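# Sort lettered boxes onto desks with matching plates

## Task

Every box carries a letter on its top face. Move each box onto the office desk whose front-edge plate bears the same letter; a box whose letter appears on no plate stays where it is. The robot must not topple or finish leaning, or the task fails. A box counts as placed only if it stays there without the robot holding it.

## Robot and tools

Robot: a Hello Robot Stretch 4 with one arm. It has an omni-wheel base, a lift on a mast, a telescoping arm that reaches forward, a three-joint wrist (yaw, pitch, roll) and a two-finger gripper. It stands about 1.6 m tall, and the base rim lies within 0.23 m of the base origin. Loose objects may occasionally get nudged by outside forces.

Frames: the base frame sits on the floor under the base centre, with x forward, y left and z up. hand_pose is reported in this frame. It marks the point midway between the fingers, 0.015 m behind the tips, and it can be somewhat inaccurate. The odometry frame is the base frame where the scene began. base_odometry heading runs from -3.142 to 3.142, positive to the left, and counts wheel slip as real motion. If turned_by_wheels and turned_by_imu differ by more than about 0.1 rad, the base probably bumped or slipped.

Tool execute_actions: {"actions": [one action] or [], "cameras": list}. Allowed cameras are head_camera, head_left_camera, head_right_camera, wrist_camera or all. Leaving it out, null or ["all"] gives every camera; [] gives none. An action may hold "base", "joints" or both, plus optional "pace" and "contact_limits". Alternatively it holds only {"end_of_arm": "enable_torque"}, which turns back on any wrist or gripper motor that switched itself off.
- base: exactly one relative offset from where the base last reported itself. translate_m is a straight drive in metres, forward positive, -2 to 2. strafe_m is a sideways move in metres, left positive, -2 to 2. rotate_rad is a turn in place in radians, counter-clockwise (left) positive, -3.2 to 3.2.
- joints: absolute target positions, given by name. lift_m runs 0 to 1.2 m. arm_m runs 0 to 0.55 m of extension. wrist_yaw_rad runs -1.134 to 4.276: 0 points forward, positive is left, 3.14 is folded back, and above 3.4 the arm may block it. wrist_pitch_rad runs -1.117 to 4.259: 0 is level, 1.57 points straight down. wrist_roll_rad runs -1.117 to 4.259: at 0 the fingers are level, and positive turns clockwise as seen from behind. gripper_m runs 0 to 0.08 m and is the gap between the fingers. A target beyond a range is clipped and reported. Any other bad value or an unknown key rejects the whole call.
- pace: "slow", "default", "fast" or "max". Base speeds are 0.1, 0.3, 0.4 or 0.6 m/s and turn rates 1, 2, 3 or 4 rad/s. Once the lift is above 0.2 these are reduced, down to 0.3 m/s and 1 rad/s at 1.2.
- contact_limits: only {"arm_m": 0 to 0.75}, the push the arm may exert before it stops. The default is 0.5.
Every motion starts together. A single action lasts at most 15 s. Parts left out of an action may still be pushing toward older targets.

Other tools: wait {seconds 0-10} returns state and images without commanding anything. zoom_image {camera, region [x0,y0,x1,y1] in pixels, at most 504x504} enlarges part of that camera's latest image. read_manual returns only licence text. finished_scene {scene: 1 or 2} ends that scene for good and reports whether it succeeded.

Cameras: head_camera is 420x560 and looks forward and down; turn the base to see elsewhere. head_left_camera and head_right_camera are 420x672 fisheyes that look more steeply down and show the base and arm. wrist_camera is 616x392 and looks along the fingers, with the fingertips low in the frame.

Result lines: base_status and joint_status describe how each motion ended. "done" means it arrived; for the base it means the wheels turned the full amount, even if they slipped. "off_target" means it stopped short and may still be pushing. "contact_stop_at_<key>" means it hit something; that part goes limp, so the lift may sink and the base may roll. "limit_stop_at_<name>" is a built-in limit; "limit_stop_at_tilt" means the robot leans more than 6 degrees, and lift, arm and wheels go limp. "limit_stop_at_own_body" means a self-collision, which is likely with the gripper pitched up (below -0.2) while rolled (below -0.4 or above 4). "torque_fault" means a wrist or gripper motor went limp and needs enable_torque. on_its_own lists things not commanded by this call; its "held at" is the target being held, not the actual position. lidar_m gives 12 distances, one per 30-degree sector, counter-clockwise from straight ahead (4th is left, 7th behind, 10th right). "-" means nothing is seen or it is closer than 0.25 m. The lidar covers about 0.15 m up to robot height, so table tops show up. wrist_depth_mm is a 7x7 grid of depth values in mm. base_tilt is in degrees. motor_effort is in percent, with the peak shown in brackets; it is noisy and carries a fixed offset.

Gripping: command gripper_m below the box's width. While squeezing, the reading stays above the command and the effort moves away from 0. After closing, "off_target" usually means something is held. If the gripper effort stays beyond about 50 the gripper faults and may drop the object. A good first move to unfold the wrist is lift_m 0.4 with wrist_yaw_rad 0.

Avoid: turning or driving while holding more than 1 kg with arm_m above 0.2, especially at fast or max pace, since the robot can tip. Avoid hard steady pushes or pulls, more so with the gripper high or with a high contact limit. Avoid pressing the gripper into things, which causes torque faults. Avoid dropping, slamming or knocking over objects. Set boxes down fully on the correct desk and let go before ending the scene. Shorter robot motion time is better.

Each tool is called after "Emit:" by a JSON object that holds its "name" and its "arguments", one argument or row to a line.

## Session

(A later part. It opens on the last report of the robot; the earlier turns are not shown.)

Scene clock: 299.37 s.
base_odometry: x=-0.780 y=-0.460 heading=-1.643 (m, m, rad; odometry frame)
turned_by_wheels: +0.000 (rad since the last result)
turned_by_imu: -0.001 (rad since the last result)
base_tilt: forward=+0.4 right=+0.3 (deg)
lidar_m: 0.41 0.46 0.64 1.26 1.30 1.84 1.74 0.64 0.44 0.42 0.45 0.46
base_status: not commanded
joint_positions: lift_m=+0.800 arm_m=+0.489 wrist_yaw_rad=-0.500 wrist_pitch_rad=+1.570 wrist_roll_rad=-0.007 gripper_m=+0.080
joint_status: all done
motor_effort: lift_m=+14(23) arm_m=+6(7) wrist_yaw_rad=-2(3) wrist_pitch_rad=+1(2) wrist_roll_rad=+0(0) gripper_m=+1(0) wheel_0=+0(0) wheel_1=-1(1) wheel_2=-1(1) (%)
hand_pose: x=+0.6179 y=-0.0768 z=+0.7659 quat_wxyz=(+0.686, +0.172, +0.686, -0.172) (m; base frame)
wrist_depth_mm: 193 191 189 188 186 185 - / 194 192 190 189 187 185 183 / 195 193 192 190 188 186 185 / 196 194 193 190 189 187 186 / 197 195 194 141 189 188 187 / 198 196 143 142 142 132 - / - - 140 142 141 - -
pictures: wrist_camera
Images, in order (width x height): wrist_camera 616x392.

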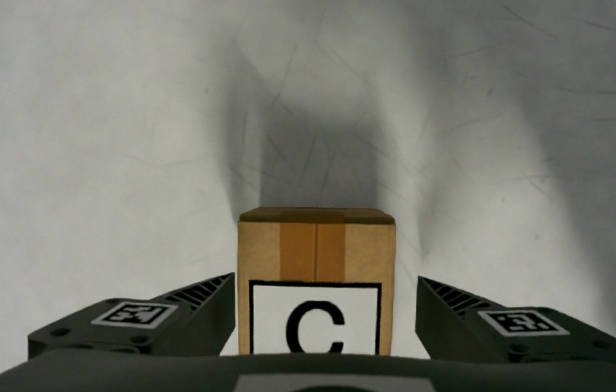

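Emit:
{"name": "execute_actions", "arguments": {
  "actions": [
    {"joints":{"lift_m":0.775}}
  ],
  "cameras": []
}}

Emit:
{"name": "execute_actions", "arguments": {
  "actions": [
    {"joints":{"gripper_m":0.03}}
  ],
  "cameras": []
}}

Emit:
{"name": "execute_actions", "arguments": {
  "actions": [
    {"joints":{"lift_m":0.95}}
  ],
  "cameras": []
}}

Emit:
{"name": "execute_actions", "arguments": {
  "actions": [
    {"joints":{"arm_m":0.0,"wrist_yaw_rad":0}}
  ],
  "cameras": []
}}

Emit:
{"name": "execute_actions", "arguments": {
  "actions": [
    {"base":{"translate_m":-1.95},"joints":{"lift_m":0.5},"pace":"fast"}
  ],
  "cameras": []
}}

Emit:
{"name": "execute_actions", "arguments": {
  "actions": [
    {"base":{"strafe_m":0.98},"pace":"fast"}
  ],
  "cameras": []
}}

Emit:
{"name": "execute_actions", "arguments": {
  "actions": [
    {"base":{"strafe_m":1.9}}
  ],
  "cameras": []
}}

Emit:
{"name": "execute_actions", "arguments": {
  "actions": [
    {"base":{"translate_m":0.9},"pace":"fast"}
  ],
  "cameras": []
}}

Emit:
{"name": "execute_actions", "arguments": {
  "actions": [
    {"base":{"rotate_rad":1.6},"joints":{"lift_m":1.15}}
  ],
  "cameras": ["head_camera"]
}}

Scene clock: 306.77 s.
base_odometry: x=-0.780 y=-0.460 heading=-1.643 (m, m, rad; odometry frame)
turned_by_wheels: +0.000 (rad since the last result)
turned_by_imu: -0.002 (rad since the last result)
base_tilt: forward=+0.4 right=+0.3 (deg)
lidar_m: 0.42 0.45 0.62 1.26 1.32 1.83 1.75 0.65 0.46 0.42 0.45 0.44
base_status: not commanded
joint_positions: lift_m=+0.775 arm_m=+0.489 wrist_yaw_rad=-0.500 wrist_pitch_rad=+1.570 wrist_roll_rad=-0.007 gripper_m=+0.080
joint_status: all done
motor_effort: lift_m=+14(16) arm_m=+7(7) wrist_yaw_rad=-2(1) wrist_pitch_rad=+1(0) wrist_roll_rad=+0(0) gripper_m=+2(0) wheel_0=+1(0) wheel_1=-1(1) wheel_2=-1(1) (%)
hand_pose: x=+0.6179 y=-0.0768 z=+0.7410 quat_wxyz=(+0.686, +0.172, +0.686, -0.172) (m; base frame)
wrist_depth_mm: 167 166 164 163 162 160 - / 168 167 165 164 162 161 160 / 169 167 167 165 163 162 161 / 170 169 167 166 164 163 162 / 172 170 119 116 116 163 163 / 173 169 118 117 116 132 - / - - 118 117 116 - -
pictures: none
No camera images: the call's "cameras" was empty. Leave "cameras" out to get every camera's image.

Scene clock: 307.77 s.
base_odometry: x=-0.780 y=-0.460 heading=-1.643 (m, m, rad; odometry frame)
turned_by_wheels: +0.000 (rad since the last result)
turned_by_imu: +0.000 (rad since the last result)
base_tilt: forward=+0.4 right=+0.4 (deg)
lidar_m: 0.41 0.46 0.63 1.26 1.34 1.84 1.78 0.65 0.46 0.43 0.47 0.45
base_status: not commanded
joint_positions: lift_m=+0.775 arm_m=+0.489 wrist_yaw_rad=-0.500 wrist_pitch_rad=+1.570 wrist_roll_rad=-0.007 gripper_m=+0.059
joint_status: gripper_m off_target (ended at +0.059, target +0.030)
on_its_own: gripper_m is held at +0.053, not at your +0.030, by its contact guard: the fingers met something
motor_effort: lift_m=+14(14) arm_m=+6(7) wrist_yaw_rad=-2(2) wrist_pitch_rad=+1(1) wrist_roll_rad=+0(0) gripper_m=-40(46) wheel_0=+0(0) wheel_1=-1(1) wheel_2=-1(1) (%)
hand_pose: x=+0.6179 y=-0.0768 z=+0.7410 quat_wxyz=(+0.686, +0.172, +0.686, -0.172) (m; base frame)
wrist_depth_mm: 168 167 164 163 161 160 - / 168 167 165 164 162 161 160 / 169 168 166 165 163 162 160 / 170 168 167 166 164 163 162 / 171 169 168 116 115 163 162 / 172 170 118 117 116 163 - / - - - 117 116 - -
pictures: none
No camera images: the call's "cameras" was empty. Leave "cameras" out to get every camera's image.

Scene clock: 309.57 s.
base_odometry: x=-0.780 y=-0.460 heading=-1.643 (m, m, rad; odometry frame)
turned_by_wheels: +0.000 (rad since the last result)
turned_by_imu: -0.001 (rad since the last result)
base_tilt: forward=+0.5 right=+0.3 (deg)
lidar_m: 0.42 0.46 0.63 1.26 1.34 1.85 1.75 0.66 0.46 0.43 0.46 0.44
base_status: not commanded
joint_positions: lift_m=+0.950 arm_m=+0.489 wrist_yaw_rad=-0.500 wrist_pitch_rad=+1.570 wrist_roll_rad=-0.007 gripper_m=+0.059
joint_status: all done
on_its_own: gripper_m is held at +0.053, not at your +0.030, by its contact guard: the fingers met something
motor_effort: lift_m=+24(26) arm_m=+7(7) wrist_yaw_rad=-3(1) wrist_pitch_rad=-2(2) wrist_roll_rad=+0(0) gripper_m=-42(40) wheel_0=+0(0) wheel_1=-1(1) wheel_2=-1(1) (%)
hand_pose: x=+0.6179 y=-0.0768 z=+0.9151 quat_wxyz=(+0.686, +0.172, +0.686, -0.172) (m; base frame)
wrist_depth_mm: 343 343 338 332 330 329 436 / 343 342 342 334 334 330 330 / 347 345 340 340 338 332 330 / 347 343 342 340 336 334 329 / 351 347 343 116 116 336 332 / 355 349 118 117 116 332 334 / - - - 117 116 - -
pictures: none
No camera images: the call's "cameras" was empty. Leave "cameras" out to get every camera's image.

Scene clock: 312.07 s.
base_odometry: x=-0.780 y=-0.460 heading=-1.643 (m, m, rad; odometry frame)
turned_by_wheels: +0.000 (rad since the last result)
turned_by_imu: -0.001 (rad since the last result)
base_tilt: forward=+0.4 right=+0.3 (deg)
lidar_m: 0.42 0.45 0.65 1.27 1.32 1.83 1.76 0.64 0.45 0.42 0.45 0.47
base_status: not commanded
joint_positions: lift_m=+0.950 arm_m=+0.001 wrist_yaw_rad=+0.000 wrist_pitch_rad=+1.570 wrist_roll_rad=-0.007 gripper_m=+0.059
joint_status: all done
on_its_own: gripper_m is held at +0.053, not at your +0.030, by its contact guard: the fingers met something
motor_effort: lift_m=+24(24) arm_m=-7(9) wrist_yaw_rad=-1(3) wrist_pitch_rad=+3(1) wrist_roll_rad=-1(0) gripper_m=-39(43) wheel_0=+0(0) wheel_1=-1(1) wheel_2=-1(1) (%)
hand_pose: x=+0.1721 y=-0.0874 z=+0.9151 quat_wxyz=(+0.707, -0.002, +0.707, +0.002) (m; base frame)
wrist_depth_mm: 1078 1060 1042 1025 1025 831 574 / 1060 1060 1042 1060 1042 831 564 / 1078 1078 1042 1060 1060 854 574 / 1098 1078 1060 1060 1025 842 569 / 1098 1098 878 116 116 831 569 / 1118 1098 118 117 116 707 549 / - - - 117 116 - -
pictures: none
No camera images: the call's "cameras" was empty. Leave "cameras" out to get every camera's image.

Scene clock: 318.80 s.
base_odometry: x=-0.639 y=+1.485 heading=-1.643 (m, m, rad; odometry frame)
turned_by_wheels: +0.000 (rad since the last result)
turned_by_imu: +0.003 (rad since the last result)
base_tilt: forward=+0.4 right=+0.3 (deg)
lidar_m: 1.80 1.84 1.37 1.63 0.76 0.56 0.51 0.58 0.43 0.40 0.44 0.63
base_status: done
joint_positions: lift_m=+0.500 arm_m=+0.001 wrist_yaw_rad=+0.000 wrist_pitch_rad=+1.570 wrist_roll_rad=-0.007 gripper_m=+0.059
joint_status: all done
on_its_own: gripper_m is held at +0.053, not at your +0.030, by its contact guard: the fingers met something
motor_effort: lift_m=+15(18) arm_m=-6(7) wrist_yaw_rad=-1(1) wrist_pitch_rad=+2(0) wrist_roll_rad=+0(1) gripper_m=-41(38) wheel_0=+1(6) wheel_1=+0(5) wheel_2=+0(7) (%)
hand_pose: x=+0.1722 y=-0.0874 z=+0.4659 quat_wxyz=(+0.707, -0.002, +0.707, +0.002) (m; base frame)
wrist_depth_mm: 621 621 609 597 603 585 535 / 627 621 615 609 603 591 525 / 627 621 615 603 609 597 525 / 627 627 615 609 603 597 525 / 634 621 404 116 116 603 521 / 634 413 118 117 116 597 517 / - - - 117 116 - -
pictures: none
No camera images: the call's "cameras" was empty. Leave "cameras" out to get every camera's image.

Scene clock: 322.47 s.
base_odometry: x=+0.339 y=+1.415 heading=-1.643 (m, m, rad; odometry frame)
turned_by_wheels: +0.000 (rad since the last result)
turned_by_imu: +0.003 (rad since the last result)
base_tilt: forward=+0.4 right=+0.3 (deg)
lidar_m: 1.17 0.50 0.61 1.92 0.79 0.56 0.53 0.54 0.79 1.41 1.48 2.04
base_status: done
joint_positions: lift_m=+0.500 arm_m=+0.001 wrist_yaw_rad=+0.000 wrist_pitch_rad=+1.570 wrist_roll_rad=-0.007 gripper_m=+0.059
joint_status: not commanded
on_its_own: gripper_m is held at +0.053, not at your +0.030, by its contact guard: the fingers met something
motor_effort: lift_m=+15(15) arm_m=-6(6) wrist_yaw_rad=-2(2) wrist_pitch_rad=+2(1) wrist_roll_rad=+0(1) gripper_m=-40(39) wheel_0=+1(11) wheel_1=+0(12) wheel_2=+1(1) (%)
hand_pose: x=+0.1722 y=-0.0874 z=+0.4658 quat_wxyz=(+0.707, -0.002, +0.707, +0.002) (m; base frame)
wrist_depth_mm: 521 615 609 597 597 591 585 / 627 621 609 603 597 597 585 / 627 621 609 609 597 597 591 / 634 621 615 603 603 597 597 / 634 615 407 116 116 603 591 / 640 410 118 117 116 603 603 / - - - 117 116 - -
pictures: none
No camera images: the call's "cameras" was empty. Leave "cameras" out to get every camera's image.

Scene clock: 330.13 s.
base_odometry: x=+2.234 y=+1.278 heading=-1.643 (m, m, rad; odometry frame)
turned_by_wheels: +0.000 (rad since the last result)
turned_by_imu: +0.005 (rad since the last result)
base_tilt: forward=+0.4 right=+0.3 (deg)
lidar_m: 2.47 0.89 0.77 0.78 0.71 0.49 0.45 0.50 0.70 1.63 1.19 1.61
base_status: done
joint_positions: lift_m=+0.500 arm_m=+0.001 wrist_yaw_rad=+0.000 wrist_pitch_rad=+1.570 wrist_roll_rad=-0.007 gripper_m=+0.059
joint_status: not commanded
on_its_own: gripper_m is held at +0.053, not at your +0.030, by its contact guard: the fingers met something
motor_effort: lift_m=+16(16) arm_m=-6(6) wrist_yaw_rad=-2(1) wrist_pitch_rad=+2(2) wrist_roll_rad=+0(1) gripper_m=-42(43) wheel_0=+1(8) wheel_1=+1(9) wheel_2=+1(1) (%)
hand_pose: x=+0.1721 y=-0.0874 z=+0.4658 quat_wxyz=(+0.707, -0.002, +0.707, +0.002) (m; base frame)
wrist_depth_mm: 621 609 609 603 603 591 585 / 621 615 609 603 597 597 591 / 627 615 621 609 603 597 591 / 627 621 621 609 609 603 597 / 634 621 404 116 116 603 597 / 634 413 118 117 116 603 597 / - - - 117 116 - -
pictures: none
No camera images: the call's "cameras" was empty. Leave "cameras" out to get every camera's image.

Scene clock: 333.73 s.
base_odometry: x=+2.169 y=+0.380 heading=-1.643 (m, m, rad; odometry frame)
turned_by_wheels: +0.000 (rad since the last result)
turned_by_imu: -0.004 (rad since the last result)
base_tilt: forward=+0.5 right=+0.3 (deg)
lidar_m: 1.57 0.89 0.63 0.60 0.65 1.16 1.35 1.47 1.19 1.12 1.20 1.61
base_status: done
joint_positions: lift_m=+0.500 arm_m=+0.001 wrist_yaw_rad=+0.000 wrist_pitch_rad=+1.570 wrist_roll_rad=-0.007 gripper_m=+0.059
joint_status: not commanded
on_its_own: gripper_m is held at +0.053, not at your +0.030, by its contact guard: the fingers met something
motor_effort: lift_m=+16(16) arm_m=-6(6) wrist_yaw_rad=-1(1) wrist_pitch_rad=-1(1) wrist_roll_rad=-1(1) gripper_m=-43(42) wheel_0=+0(7) wheel_1=-1(6) wheel_2=+1(9) (%)
hand_pose: x=+0.1721 y=-0.0874 z=+0.4658 quat_wxyz=(+0.707, -0.002, +0.707, +0.002) (m; base frame)
wrist_depth_mm: 621 615 609 609 597 597 585 / 621 615 615 609 591 591 591 / 627 621 615 615 609 603 591 / 627 627 621 609 603 597 591 / 634 621 407 116 116 603 597 / 640 413 118 117 116 609 609 / - - - 117 116 - -
pictures: none
No camera images: the call's "cameras" was empty. Leave "cameras" out to get every camera's image.

Scene clock: 337.17 s.
base_odometry: x=+2.169 y=+0.380 heading=-0.043 (m, m, rad; odometry frame)
turned_by_wheels: +1.600 (rad since the last result)
turned_by_imu: +1.562 (rad since the last result)
base_tilt: forward=+0.4 right=+0.3 (deg)
lidar_m: 0.61 0.66 1.23 1.34 1.44 1.18 1.14 1.20 1.62 1.55 0.87 0.64
base_status: done
joint_positions: lift_m=+1.150 arm_m=+0.001 wrist_yaw_rad=+0.000 wrist_pitch_rad=+1.570 wrist_roll_rad=-0.007 gripper_m=+0.059
joint_status: all done
on_its_own: gripper_m is held at +0.053, not at your +0.030, by its contact guard: the fingers met something
motor_effort: lift_m=+24(25) arm_m=-6(6) wrist_yaw_rad=-1(2) wrist_pitch_rad=+3(1) wrist_roll_rad=+0(1) gripper_m=-40(42) wheel_0=-1(7) wheel_1=+0(5) wheel_2=+0(11) (%)
hand_pose: x=+0.1722 y=-0.0874 z=+1.1151 quat_wxyz=(+0.707, -0.002, +0.707, +0.002) (m; base frame)
wrist_depth_mm: 1281 1255 1255 1205 1229 1205 1205 / 1308 1255 1255 1255 1229 1229 1205 / 1281 1255 1255 1255 1255 1229 1205 / 1281 1281 1255 1098 1229 1229 1182 / 1281 1308 1255 116 115 1205 1229 / 1336 1308 118 117 116 1229 1229 / - - - 117 116 - -
pictures: head_camera
Images, in order (width x height): head_camera 420x560.

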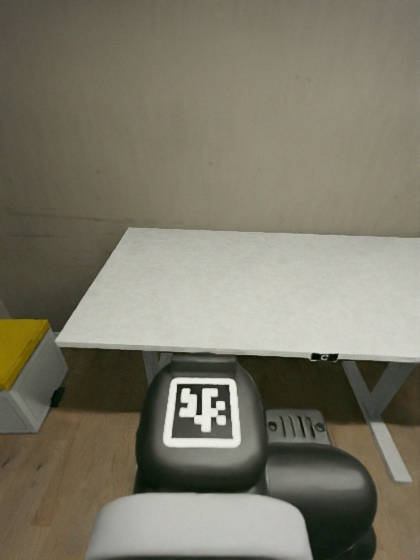

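Emit:
{"name": "execute_actions", "arguments": {
  "actions": [
    {"base":{"translate_m":0.15},"joints":{"arm_m":0.5}}
  ],
  "cameras": []
}}

Scene clock: 341.53 s.
base_odometry: x=+2.319 y=+0.374 heading=-0.043 (m, m, rad; odometry frame)
turned_by_wheels: +0.000 (rad since the last result)
turned_by_imu: -0.002 (rad since the last result)
base_tilt: forward=+0.5 right=+0.3 (deg)
lidar_m: 0.45 0.50 1.12 1.36 1.45 1.32 1.31 1.35 1.62 1.57 0.67 0.49
base_status: done
joint_positions: lift_m=+1.150 arm_m=+0.499 wrist_yaw_rad=+0.000 wrist_pitch_rad=+1.570 wrist_roll_rad=-0.007 gripper_m=+0.059
joint_status: all done
on_its_own: gripper_m is held at +0.053, not at your +0.030, by its contact guard: the fingers met something
motor_effort: lift_m=+24(24) arm_m=+6(6) wrist_yaw_rad=-1(1) wrist_pitch_rad=+0(1) wrist_roll_rad=+0(0) gripper_m=-42(42) wheel_0=+0(6) wheel_1=+1(5) wheel_2=+2(7) (%)
hand_pose: x=+0.6699 y=-0.0874 z=+1.1151 quat_wxyz=(+0.707, -0.003, +0.707, +0.003) (m; base frame)
wrist_depth_mm: 312 310 306 304 300 297 296 / 315 312 309 306 303 300 298 / 319 314 310 307 304 303 300 / 319 315 314 309 306 304 300 / 322 317 314 116 116 304 303 / 322 319 118 117 116 306 303 / - - - 117 116 - -
pictures: none
No camera images: the call's "cameras" was empty. Leave "cameras" out to get every camera's image.

Same height.

Emit:
{"name": "execute_actions", "arguments": {
  "actions": [
    {"joints":{"lift_m":1.015}}
  ],
  "cameras": []
}}

Emit:
{"name": "execute_actions", "arguments": {
  "actions": [
    {"joints":{"gripper_m":0.08}}
  ],
  "cameras": []
}}

Emit:
{"name": "execute_actions", "arguments": {
  "actions": [
    {"joints":{"lift_m":1.1}}
  ],
  "cameras": []
}}

Emit:
{"name": "finished_scene", "arguments": {
  "scene": 1
}}

Scene clock: 346.47 s.
base_odometry: x=+2.319 y=+0.374 heading=-0.043 (m, m, rad; odometry frame)
turned_by_wheels: +0.000 (rad since the last result)
turned_by_imu: -0.002 (rad since the last result)
base_tilt: forward=+0.4 right=+0.3 (deg)
lidar_m: 0.46 0.50 1.12 1.35 1.44 1.34 1.28 1.34 1.63 1.57 0.67 0.48
base_status: not commanded
joint_positions: lift_m=+1.015 arm_m=+0.499 wrist_yaw_rad=+0.000 wrist_pitch_rad=+1.570 wrist_roll_rad=-0.007 gripper_m=+0.059
joint_status: all done
on_its_own: gripper_m is held at +0.053, not at your +0.030, by its contact guard: the fingers met something
motor_effort: lift_m=+14(22) arm_m=+6(7) wrist_yaw_rad=-2(2) wrist_pitch_rad=+2(2) wrist_roll_rad=+1(0) gripper_m=-41(40) wheel_0=+0(0) wheel_1=+1(1) wheel_2=+2(2) (%)
hand_pose: x=+0.6699 y=-0.0874 z=+0.9809 quat_wxyz=(+0.707, -0.003, +0.707, +0.003) (m; base frame)
wrist_depth_mm: 178 176 174 172 171 169 - / 178 177 175 173 171 170 168 / 179 178 176 174 173 171 169 / 180 179 177 175 173 172 171 / 182 180 177 117 116 173 171 / 182 180 118 117 116 173 - / - - - 117 116 - -
pictures: none
No camera images: the call's "cameras" was empty. Leave "cameras" out to get every camera's image.

Scene clock: 347.40 s.
base_odometry: x=+2.319 y=+0.374 heading=-0.043 (m, m, rad; odometry frame)
turned_by_wheels: +0.000 (rad since the last result)
turned_by_imu: +0.000 (rad since the last result)
base_tilt: forward=+0.4 right=+0.4 (deg)
lidar_m: 0.44 0.49 1.11 1.35 1.45 1.34 1.28 1.35 1.65 1.58 0.63 0.49
base_status: not commanded
joint_positions: lift_m=+1.015 arm_m=+0.499 wrist_yaw_rad=+0.000 wrist_pitch_rad=+1.570 wrist_roll_rad=-0.007 gripper_m=+0.080
joint_status: all done
motor_effort: lift_m=+14(14) arm_m=+7(6) wrist_yaw_rad=-2(2) wrist_pitch_rad=+3(1) wrist_roll_rad=+0(0) gripper_m=+2(37) wheel_0=+0(0) wheel_1=+1(1) wheel_2=+2(2) (%)
hand_pose: x=+0.6699 y=-0.0874 z=+0.9809 quat_wxyz=(+0.707, -0.003, +0.707, +0.003) (m; base frame)
wrist_depth_mm: 178 176 174 173 171 169 - / 179 177 175 174 172 170 169 / 180 178 176 174 173 171 169 / 180 179 177 175 174 172 171 / 181 180 178 126 135 174 171 / 183 179 128 127 126 133 - / - - 128 127 126 - -
pictures: none
No camera images: the call's "cameras" was empty. Leave "cameras" out to get every camera's image.

Scene clock: 348.73 s.
base_odometry: x=+2.319 y=+0.374 heading=-0.043 (m, m, rad; odometry frame)
turned_by_wheels: +0.000 (rad since the last result)
turned_by_imu: -0.001 (rad since the last result)
base_tilt: forward=+0.5 right=+0.3 (deg)
lidar_m: 0.45 0.49 1.10 1.37 1.44 1.33 1.29 1.34 1.62 1.58 0.64 0.48
base_status: not commanded
joint_positions: lift_m=+1.100 arm_m=+0.499 wrist_yaw_rad=+0.000 wrist_pitch_rad=+1.570 wrist_roll_rad=-0.007 gripper_m=+0.080
joint_status: all done
motor_effort: lift_m=+24(25) arm_m=+6(7) wrist_yaw_rad=-2(2) wrist_pitch_rad=+1(1) wrist_roll_rad=+0(0) gripper_m=-1(0) wheel_0=+0(0) wheel_1=+1(1) wheel_2=+2(2) (%)
hand_pose: x=+0.6699 y=-0.0874 z=+1.0651 quat_wxyz=(+0.707, -0.003, +0.707, +0.003) (m; base frame)
wrist_depth_mm: 264 260 257 256 252 250 249 / 265 263 259 257 253 252 250 / 266 263 260 257 255 253 251 / 267 266 263 259 256 254 252 / 268 265 264 211 258 255 253 / 271 266 145 211 211 132 - / - - 141 213 236 - -
pictures: none
No camera images: the call's "cameras" was empty. Leave "cameras" out to get every camera's image.

The scene is finished: the task was done.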